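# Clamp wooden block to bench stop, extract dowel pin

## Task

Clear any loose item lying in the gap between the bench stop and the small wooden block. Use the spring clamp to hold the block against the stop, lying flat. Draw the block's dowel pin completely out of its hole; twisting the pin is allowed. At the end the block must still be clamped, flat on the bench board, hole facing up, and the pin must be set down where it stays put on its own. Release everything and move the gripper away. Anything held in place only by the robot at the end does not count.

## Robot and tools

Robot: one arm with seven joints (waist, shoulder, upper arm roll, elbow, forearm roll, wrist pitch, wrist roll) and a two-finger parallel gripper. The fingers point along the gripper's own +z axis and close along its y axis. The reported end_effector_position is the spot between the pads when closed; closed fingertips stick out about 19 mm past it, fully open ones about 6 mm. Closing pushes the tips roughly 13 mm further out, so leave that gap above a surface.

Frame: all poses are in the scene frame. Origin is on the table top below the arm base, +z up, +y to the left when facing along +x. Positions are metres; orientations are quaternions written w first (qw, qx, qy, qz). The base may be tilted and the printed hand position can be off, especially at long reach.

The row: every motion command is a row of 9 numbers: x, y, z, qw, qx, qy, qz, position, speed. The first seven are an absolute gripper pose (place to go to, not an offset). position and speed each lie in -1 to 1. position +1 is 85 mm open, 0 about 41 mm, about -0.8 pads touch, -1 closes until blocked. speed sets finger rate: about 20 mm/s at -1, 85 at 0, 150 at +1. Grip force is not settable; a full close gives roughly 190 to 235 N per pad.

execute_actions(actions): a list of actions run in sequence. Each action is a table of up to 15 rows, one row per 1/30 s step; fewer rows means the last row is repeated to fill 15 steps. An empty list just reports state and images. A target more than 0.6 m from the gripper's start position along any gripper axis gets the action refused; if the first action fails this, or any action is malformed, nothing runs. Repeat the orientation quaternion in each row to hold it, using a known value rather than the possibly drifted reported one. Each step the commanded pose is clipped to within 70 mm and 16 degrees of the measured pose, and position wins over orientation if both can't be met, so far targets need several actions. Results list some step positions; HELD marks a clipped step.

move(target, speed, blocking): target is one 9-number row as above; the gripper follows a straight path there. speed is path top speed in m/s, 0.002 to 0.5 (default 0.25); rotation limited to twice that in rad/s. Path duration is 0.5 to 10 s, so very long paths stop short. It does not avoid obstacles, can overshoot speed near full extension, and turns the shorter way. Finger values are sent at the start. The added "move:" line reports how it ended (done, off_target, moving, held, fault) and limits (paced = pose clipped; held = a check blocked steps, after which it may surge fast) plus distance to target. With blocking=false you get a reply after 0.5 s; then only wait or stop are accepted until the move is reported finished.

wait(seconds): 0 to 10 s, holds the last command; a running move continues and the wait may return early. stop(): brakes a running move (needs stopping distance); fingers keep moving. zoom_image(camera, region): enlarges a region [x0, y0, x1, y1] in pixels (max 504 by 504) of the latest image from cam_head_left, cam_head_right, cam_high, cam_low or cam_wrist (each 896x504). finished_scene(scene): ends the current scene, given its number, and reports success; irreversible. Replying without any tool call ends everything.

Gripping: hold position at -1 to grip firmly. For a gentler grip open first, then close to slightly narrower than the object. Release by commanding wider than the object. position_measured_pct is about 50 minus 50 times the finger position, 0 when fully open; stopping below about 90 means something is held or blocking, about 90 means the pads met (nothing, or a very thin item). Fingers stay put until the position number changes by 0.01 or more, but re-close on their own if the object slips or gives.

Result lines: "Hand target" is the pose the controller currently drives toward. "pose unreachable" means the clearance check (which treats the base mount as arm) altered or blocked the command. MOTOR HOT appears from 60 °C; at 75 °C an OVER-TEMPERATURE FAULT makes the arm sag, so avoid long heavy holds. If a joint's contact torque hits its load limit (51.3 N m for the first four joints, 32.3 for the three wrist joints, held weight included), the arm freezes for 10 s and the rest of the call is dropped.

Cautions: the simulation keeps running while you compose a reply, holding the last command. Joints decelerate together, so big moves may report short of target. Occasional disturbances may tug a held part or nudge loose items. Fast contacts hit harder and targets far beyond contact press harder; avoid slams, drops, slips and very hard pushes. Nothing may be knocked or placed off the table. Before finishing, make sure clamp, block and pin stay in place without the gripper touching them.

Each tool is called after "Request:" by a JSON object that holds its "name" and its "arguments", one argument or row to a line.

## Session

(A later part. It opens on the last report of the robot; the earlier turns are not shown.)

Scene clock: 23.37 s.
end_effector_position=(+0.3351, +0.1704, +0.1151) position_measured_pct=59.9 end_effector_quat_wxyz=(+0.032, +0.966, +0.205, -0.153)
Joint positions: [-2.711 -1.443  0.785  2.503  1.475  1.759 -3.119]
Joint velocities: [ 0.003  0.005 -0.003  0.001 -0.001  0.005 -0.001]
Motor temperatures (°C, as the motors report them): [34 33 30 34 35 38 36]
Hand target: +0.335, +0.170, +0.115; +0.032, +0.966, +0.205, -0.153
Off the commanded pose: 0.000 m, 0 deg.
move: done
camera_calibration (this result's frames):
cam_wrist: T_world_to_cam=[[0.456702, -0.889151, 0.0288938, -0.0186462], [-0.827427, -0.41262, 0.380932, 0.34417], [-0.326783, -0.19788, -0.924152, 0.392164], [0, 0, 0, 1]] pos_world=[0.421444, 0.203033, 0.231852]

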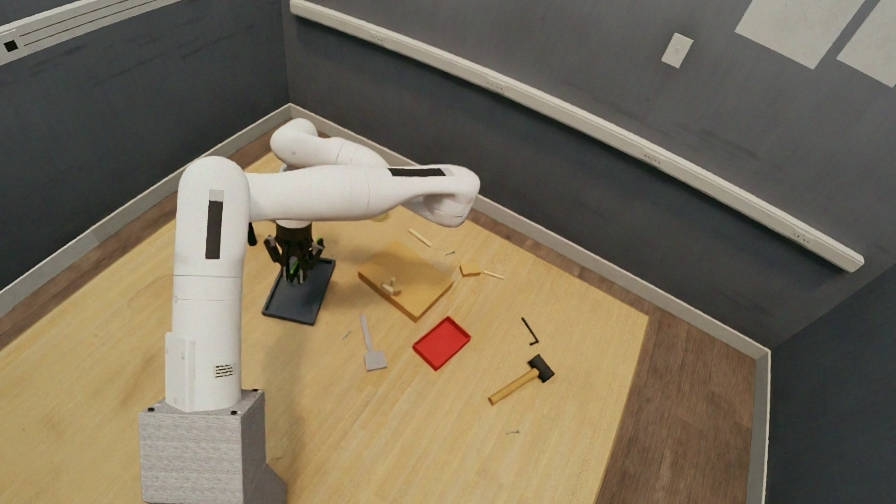

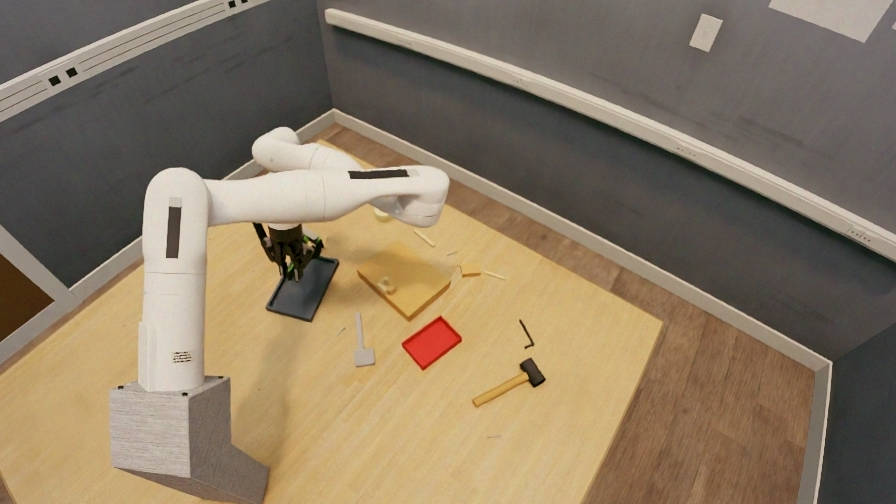

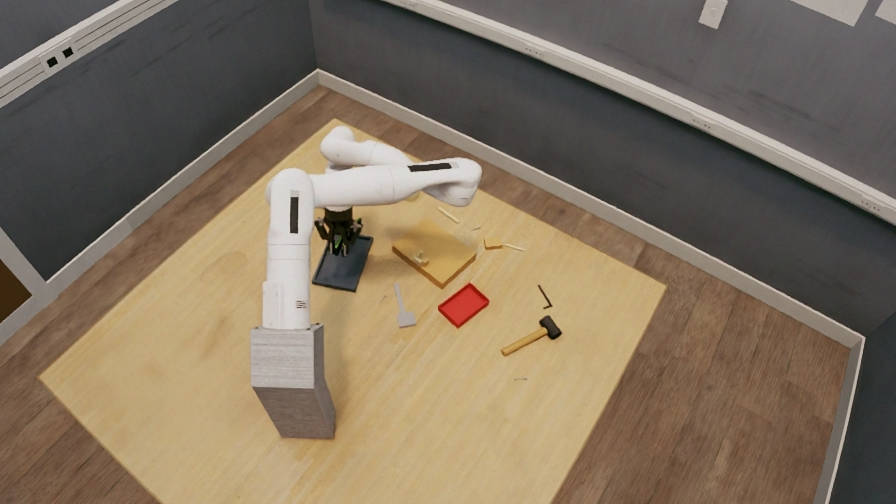

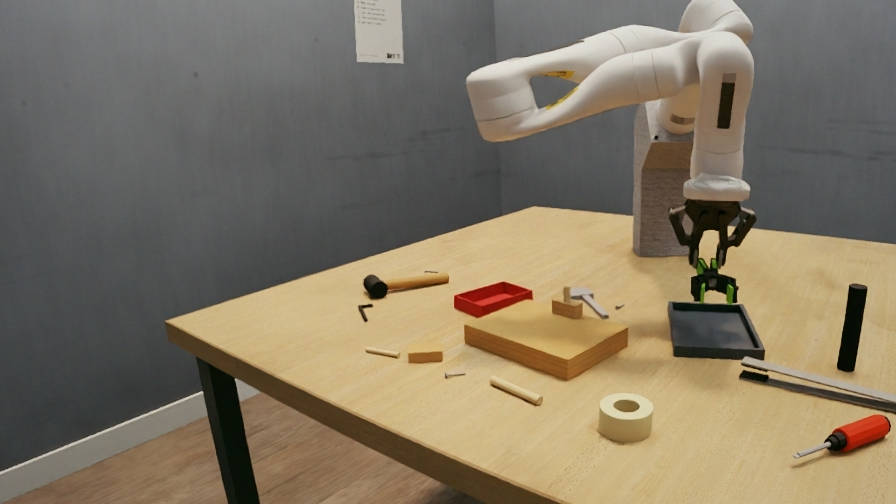

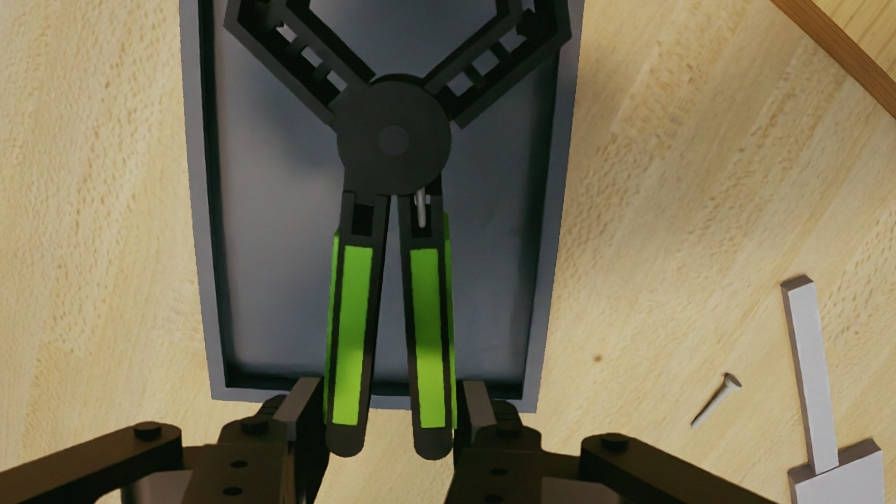

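Request:
{"name": "move", "arguments": {
  "target": [0.4612,-0.1261,0.12,0.0865,0.7426,0.6569,-0.0977,-0.26,-0.8],
  "speed": 0.22
}}

Request:
{"name": "zoom_image", "arguments": {
  "camera": "cam_low",
  "region": [440,200,640,340]
}}

Request:
{"name": "zoom_image", "arguments": {
  "camera": "cam_head_left",
  "region": [330,220,490,330]
}}

Scene clock: 26.67 s.
end_effector_position=(+0.4607, -0.1267, +0.1194) position_measured_pct=62.7 end_effector_quat_wxyz=(+0.086, +0.742, +0.657, -0.099)
Joint positions: [-2.005 -1.916  0.876  2.241  1.84   1.635 -0.988]
Joint velocities: [ 0.007 -0.007  0.001 -0.004 -0.001 -0.001  0.001]
Motor temperatures (°C, as the motors report them): [34 33 30 34 35 38 36]
Hand target: +0.461, -0.127, +0.119; +0.086, +0.743, +0.657, -0.099
Off the commanded pose: 0.001 m, 0 deg.
move: done
camera_calibration (this result's frames):
cam_wrist: T_world_to_cam=[[0.997258, -0.0673911, 0.030572, -0.485326], [-0.0737358, -0.939889, 0.333425, -0.0844918], [0.00626447, -0.334765, -0.942281, 0.209798], [0, 0, 0, 1]] pos_world=[0.476451, -0.0418864, 0.240698]

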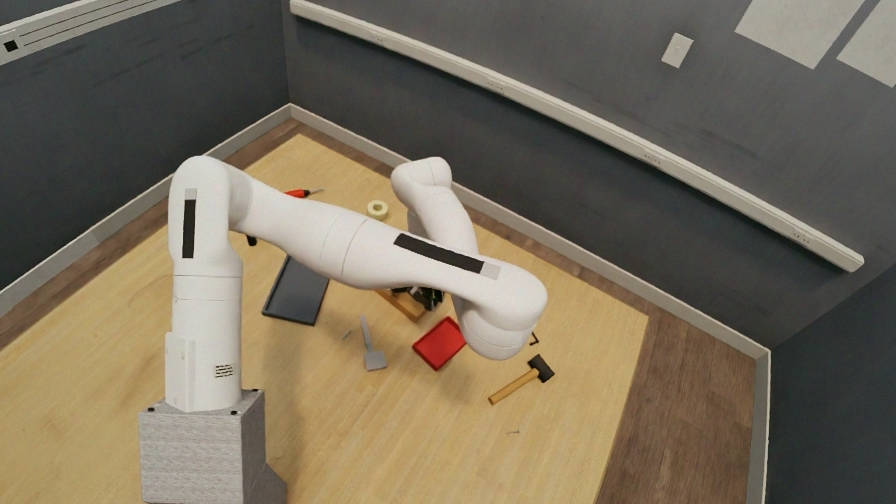

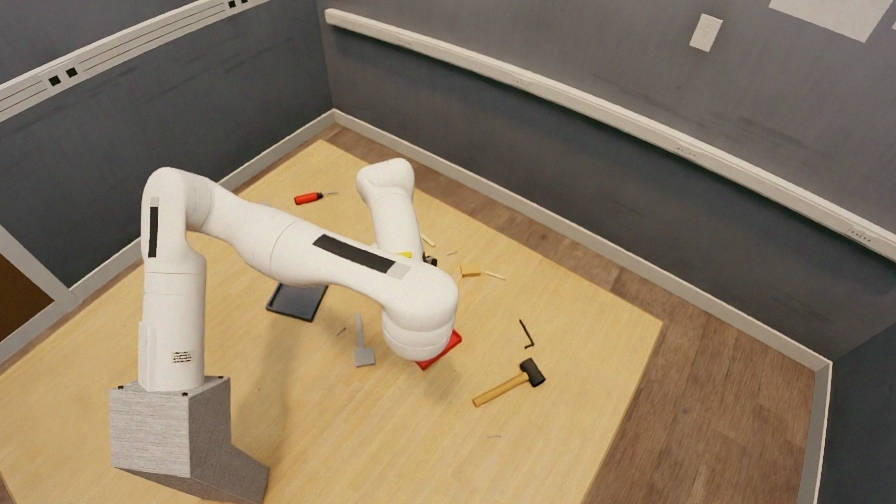

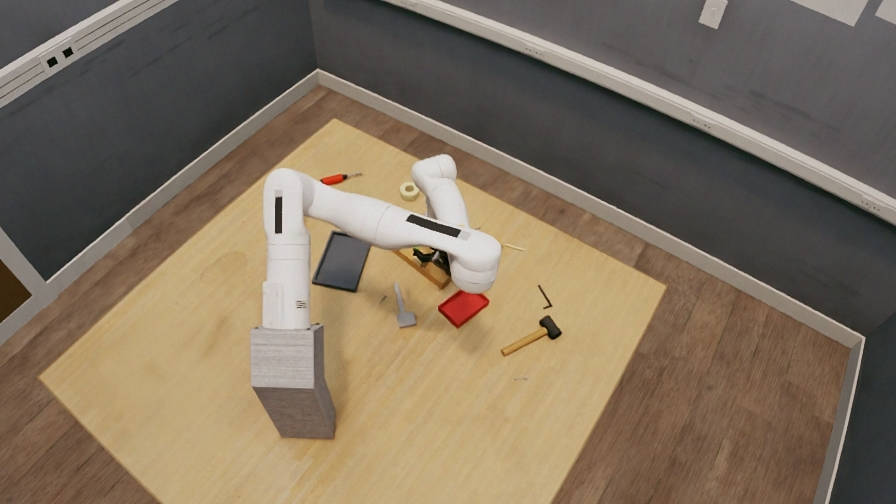

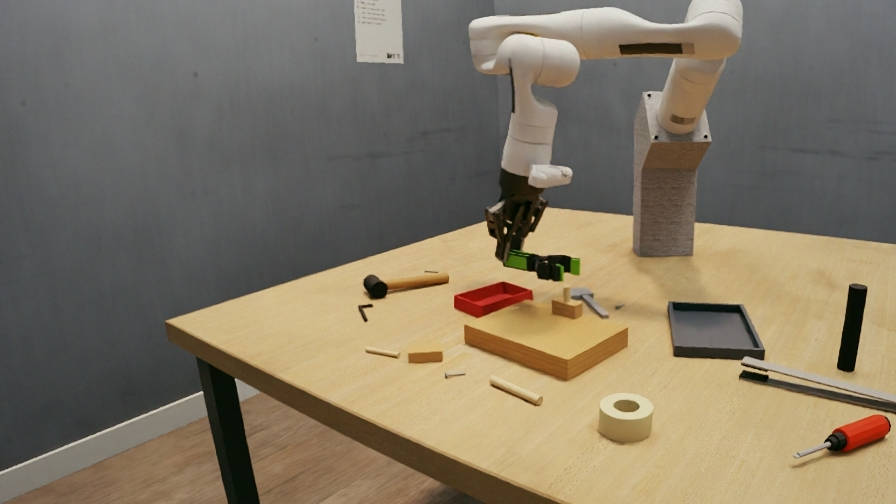

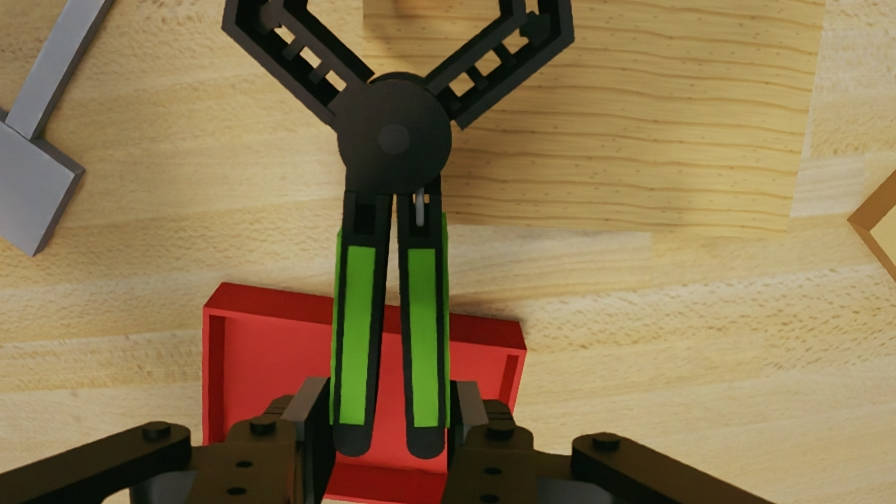

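Region (440, 200, 640, 340) of cam_low's 896x504 image, scaled by 2.520, with more detail than that image has; it fills the top 353 rows of this view, and the rest is white.

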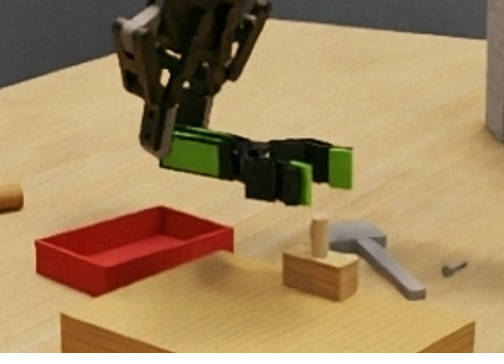

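Region (330, 220, 490, 330) of cam_head_left's 896x504 image, scaled by 3.150, with more detail than that image has; it fills the top 346 rows of this view, and the rest is white.

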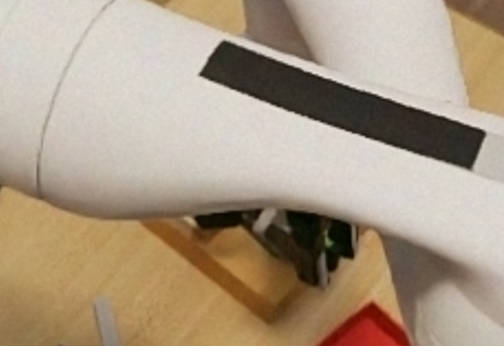

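Request:
{"name": "move", "arguments": {
  "target": [0.4612,-0.1261,0.082,0.0865,0.7426,0.6569,-0.0977,-0.26,-0.8],
  "speed": 0.06
}}

Request:
{"name": "zoom_image", "arguments": {
  "camera": "cam_low",
  "region": [480,240,620,340]
}}

Scene clock: 27.87 s.
end_effector_position=(+0.4611, -0.1263, +0.0821) position_measured_pct=62.7 end_effector_quat_wxyz=(+0.087, +0.743, +0.657, -0.098)
Joint positions: [-2.066 -1.959  0.935  2.213  1.947  1.609 -0.986]
Joint velocities: [-0.003 -0.001  0.002 -0.001 -0.001 -0.003 -0.002]
Motor temperatures (°C, as the motors report them): [34 33 30 34 35 38 36]
Hand target: +0.461, -0.126, +0.082; +0.087, +0.743, +0.657, -0.098
Off the commanded pose: 0.000 m, 0 deg.
move: done
camera_calibration (this result's frames):
cam_wrist: T_world_to_cam=[[0.997162, -0.0673777, 0.0335784, -0.484807], [-0.0747247, -0.940009, 0.332865, -0.0711404], [0.00913632, -0.33443, -0.942376, 0.173556], [0, 0, 0, 1]] pos_world=[0.476529, -0.0414954, 0.203514]

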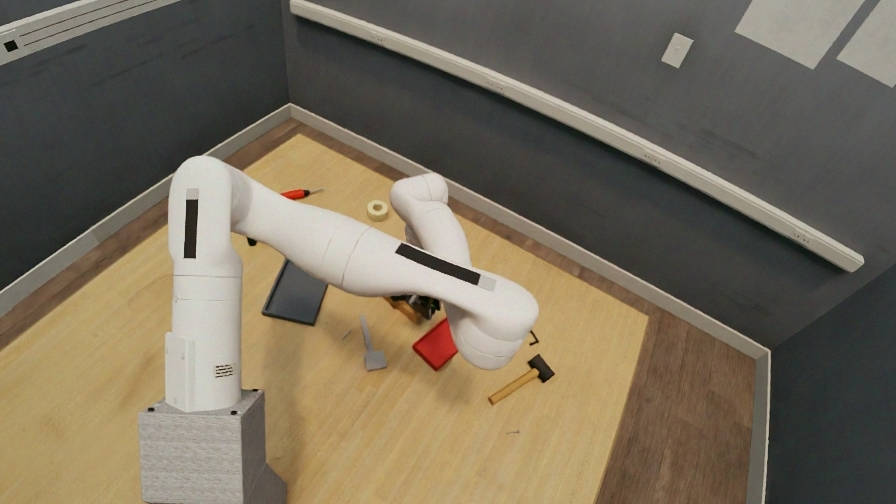

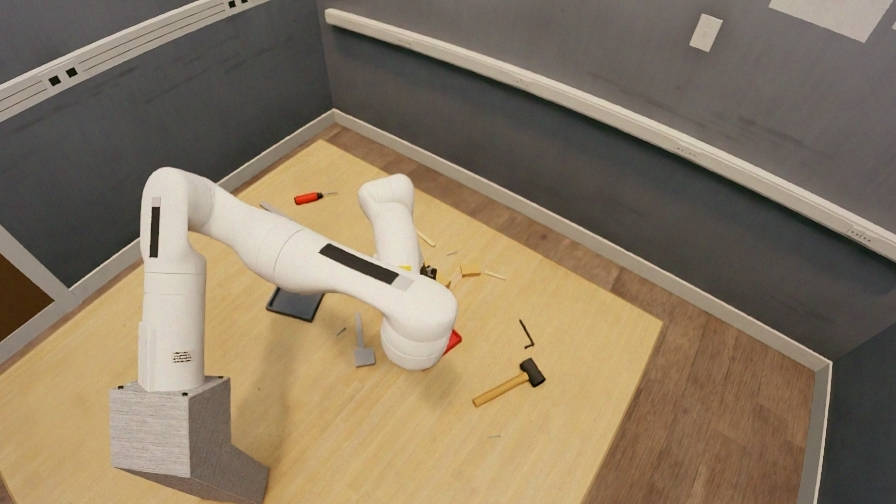

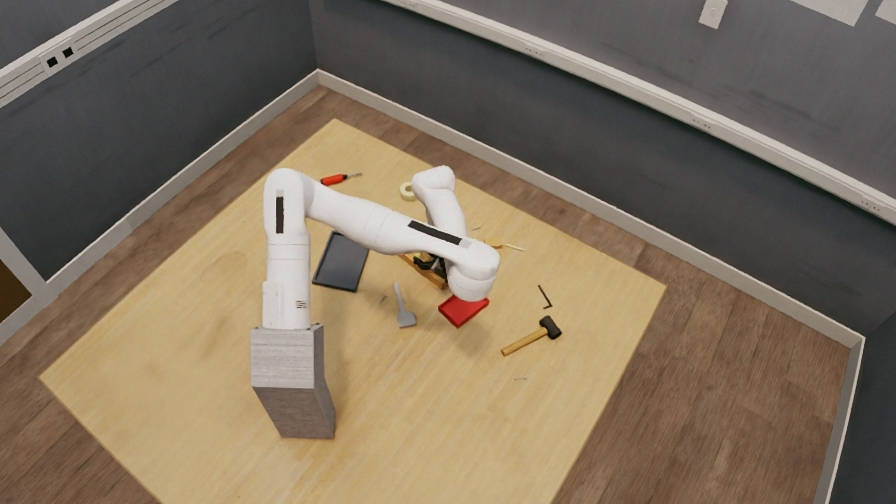

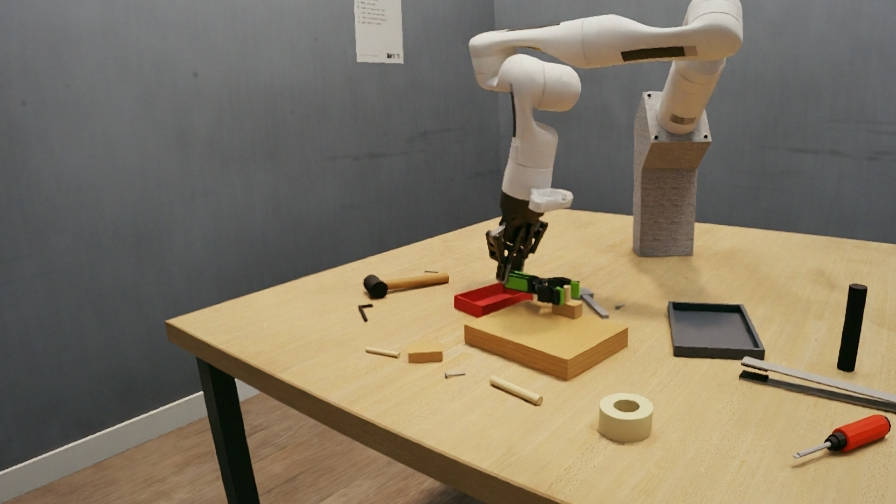

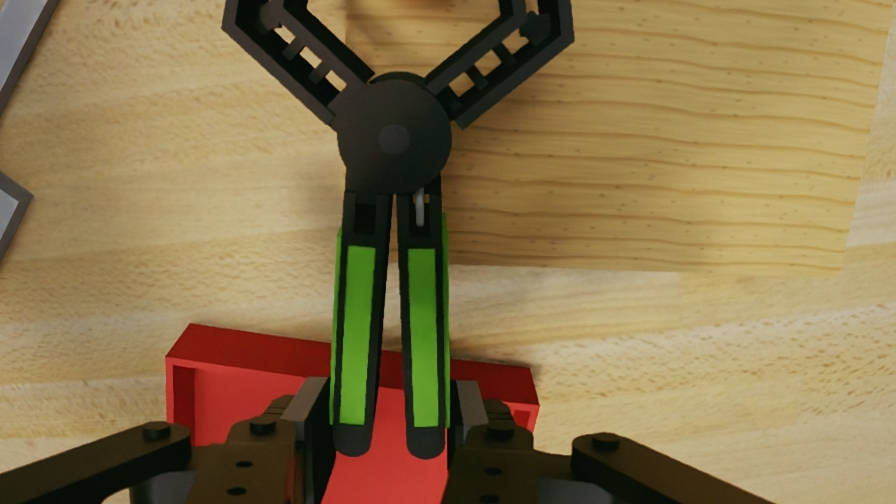

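Region (480, 240, 620, 340) of cam_low's 896x504 image, scaled by 3.600, with more detail than that image has; it fills the top 360 rows of this view, and the rest is white.

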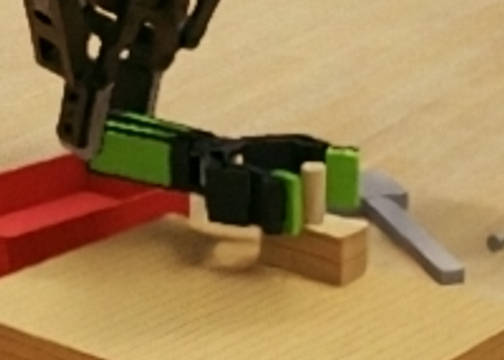

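Request:
{"name": "execute_actions", "arguments": {
  "actions": [
    [[0.4614,-0.1245,0.083,0.0865,0.7426,0.6569,-0.0977,-0.26,-0.8],[0.4615,-0.1235,0.083,0.0865,0.7426,0.6569,-0.0977,-0.26,-0.8],[0.4617,-0.1225,0.083,0.0865,0.7426,0.6569,-0.0977,-0.26,-0.8],[0.4618,-0.1215,0.083,0.0865,0.7426,0.6569,-0.0977,-0.26,-0.8],[0.4619,-0.1205,0.083,0.0865,0.7426,0.6569,-0.0977,-0.26,-0.8],[0.4621,-0.1192,0.083,0.0865,0.7426,0.6569,-0.0977,-0.26,-0.8]]
  ]
}}

Request:
{"name": "move", "arguments": {
  "target": [0.4621,-0.1192,0.060,0.0865,0.7426,0.6569,-0.0977,-0.26,-0.8],
  "speed": 0.03
}}

Request:
{"name": "zoom_image", "arguments": {
  "camera": "cam_low",
  "region": [480,240,620,340]
}}

Scene clock: 29.03 s.
end_effector_position=(+0.4621, -0.1193, +0.0830) position_measured_pct=62.7 end_effector_quat_wxyz=(+0.087, +0.743, +0.657, -0.098)
Joint positions: [-2.078 -1.947  0.929  2.222  1.942  1.617 -1.01 ]
Joint velocities: [-0.002  0.002 -0.     0.001  0.001 -0.    -0.   ]
Motor temperatures (°C, as the motors report them): [34 33 30 34 35 38 36]
Hand target: +0.462, -0.119, +0.083; +0.087, +0.743, +0.657, -0.098
Off the commanded pose: 0.000 m, 0 deg.
Step readings (end_effector_position):
0: (+0.4610, -0.1261, +0.0819)
1: (+0.4611, -0.1259, +0.0821)
2: (+0.4613, -0.1251, +0.0825)
4: (+0.4617, -0.1231, +0.0828)
8: (+0.4620, -0.1197, +0.0830)
15: end_effector_position above
camera_calibration (this result's frames):
cam_wrist: T_world_to_cam=[[0.997136, -0.0677232, 0.0336659, -0.485385], [-0.0750732, -0.940218, 0.332196, -0.0646031], [0.00915589, -0.333772, -0.942609, 0.17683], [0, 0, 0, 1]] pos_world=[0.477526, -0.0345918, 0.204484]

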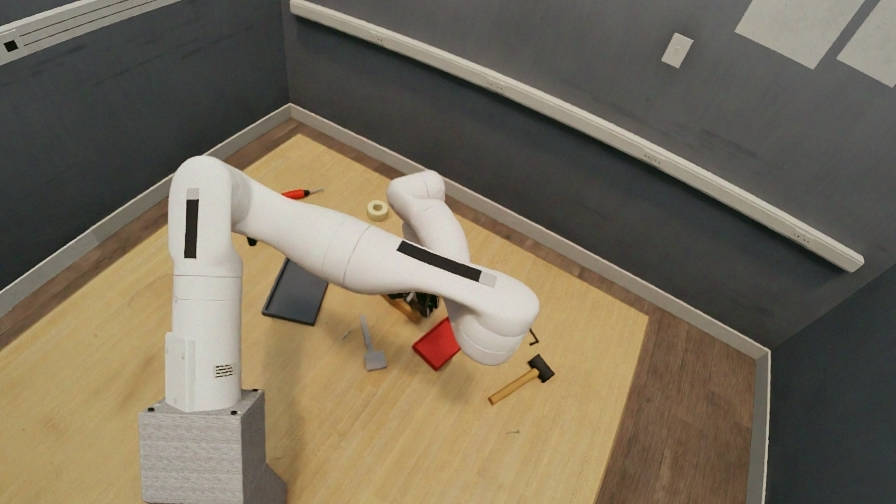

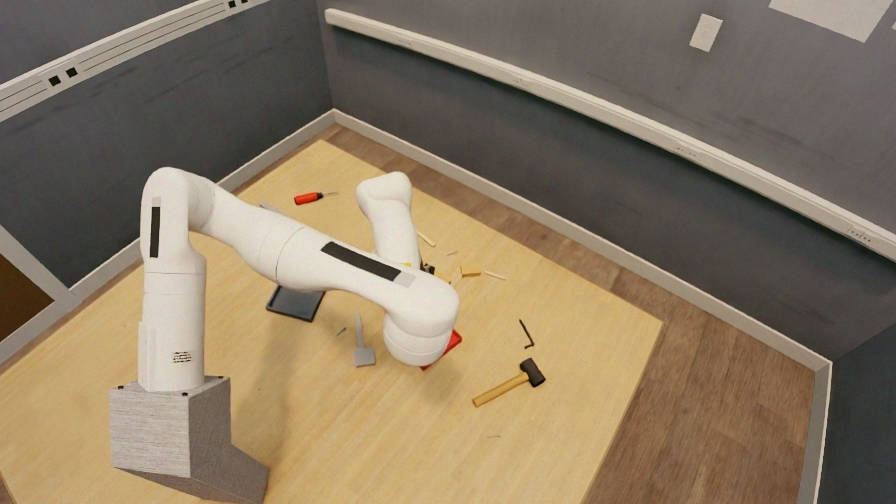

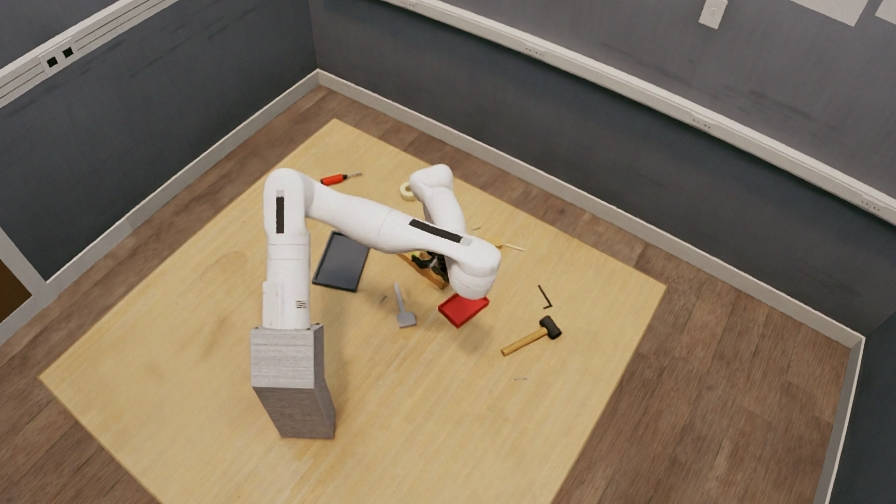

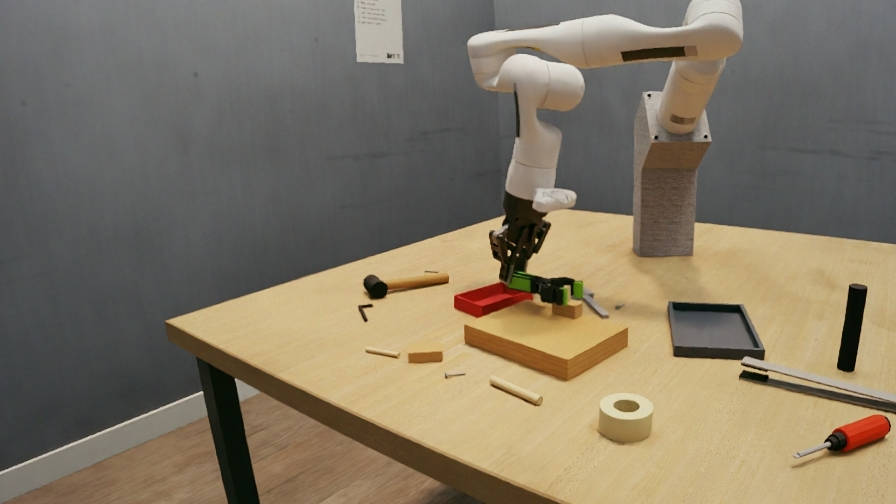

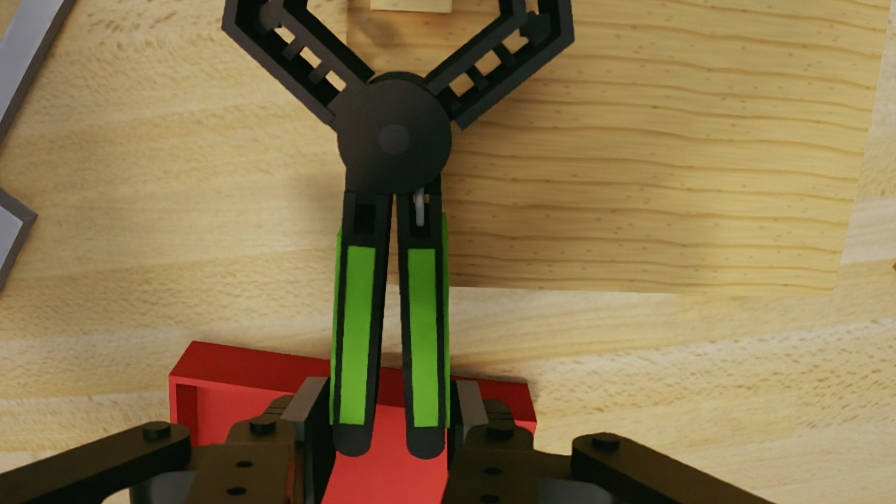

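Scene clock: 30.03 s.
end_effector_position=(+0.4620, -0.1193, +0.0601) position_measured_pct=62.7 end_effector_quat_wxyz=(+0.087, +0.743, +0.657, -0.098)
Joint positions: [-2.115 -1.972  0.964  2.198  2.004  1.599 -1.005]
Joint velocities: [-0.001 -0.     0.001 -0.002  0.    -0.002 -0.001]
Motor temperatures (°C, as the motors report them): [34 33 30 34 35 38 36]
Hand target: +0.462, -0.119, +0.060; +0.087, +0.743, +0.657, -0.098
Off the commanded pose: 0.000 m, 0 deg.
move: done
camera_calibration (this result's frames):
cam_wrist: T_world_to_cam=[[0.997162, -0.0673943, 0.0335694, -0.48453], [-0.0747349, -0.940101, 0.332603, -0.0571941], [0.0091431, -0.334168, -0.942469, 0.155144], [0, 0, 0, 1]] pos_world=[0.477462, -0.0345787, 0.181507]

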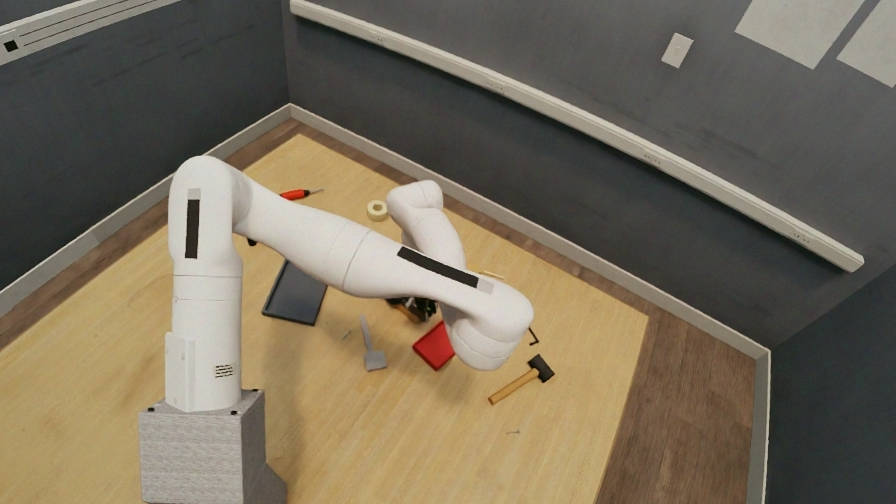

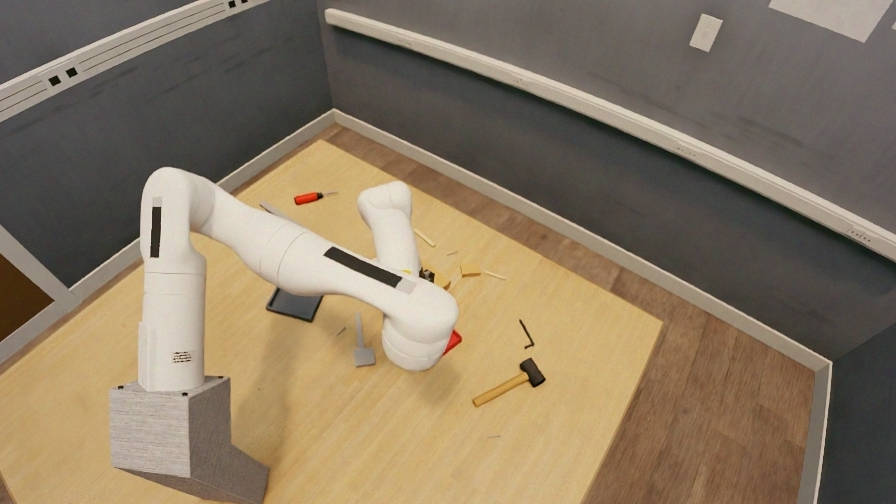

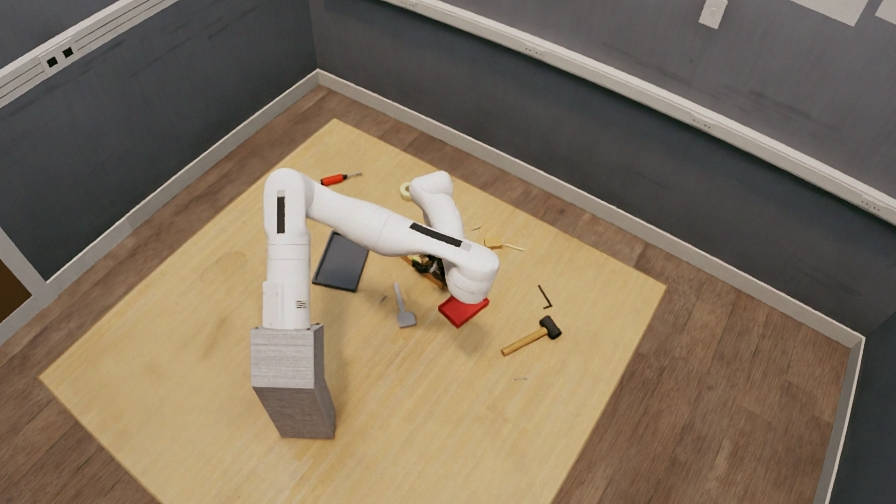

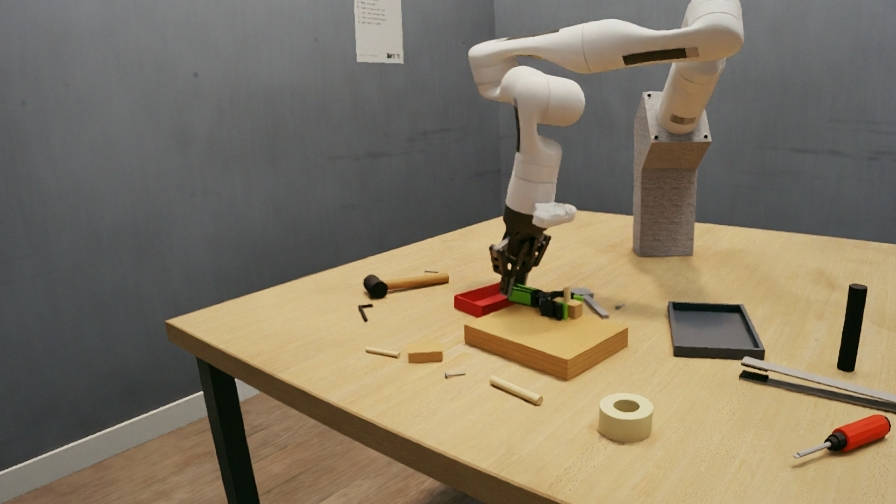

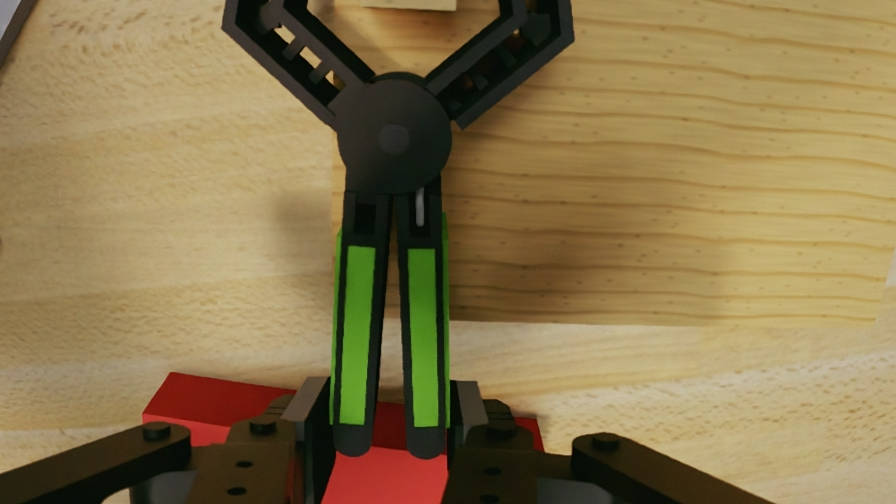

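Region (480, 240, 620, 340) of cam_low's 896x504 image, scaled by 3.600, with more detail than that image has; it fills the top 360 rows of this view, and the rest is white.

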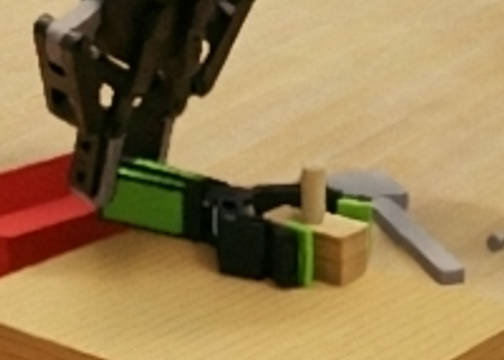

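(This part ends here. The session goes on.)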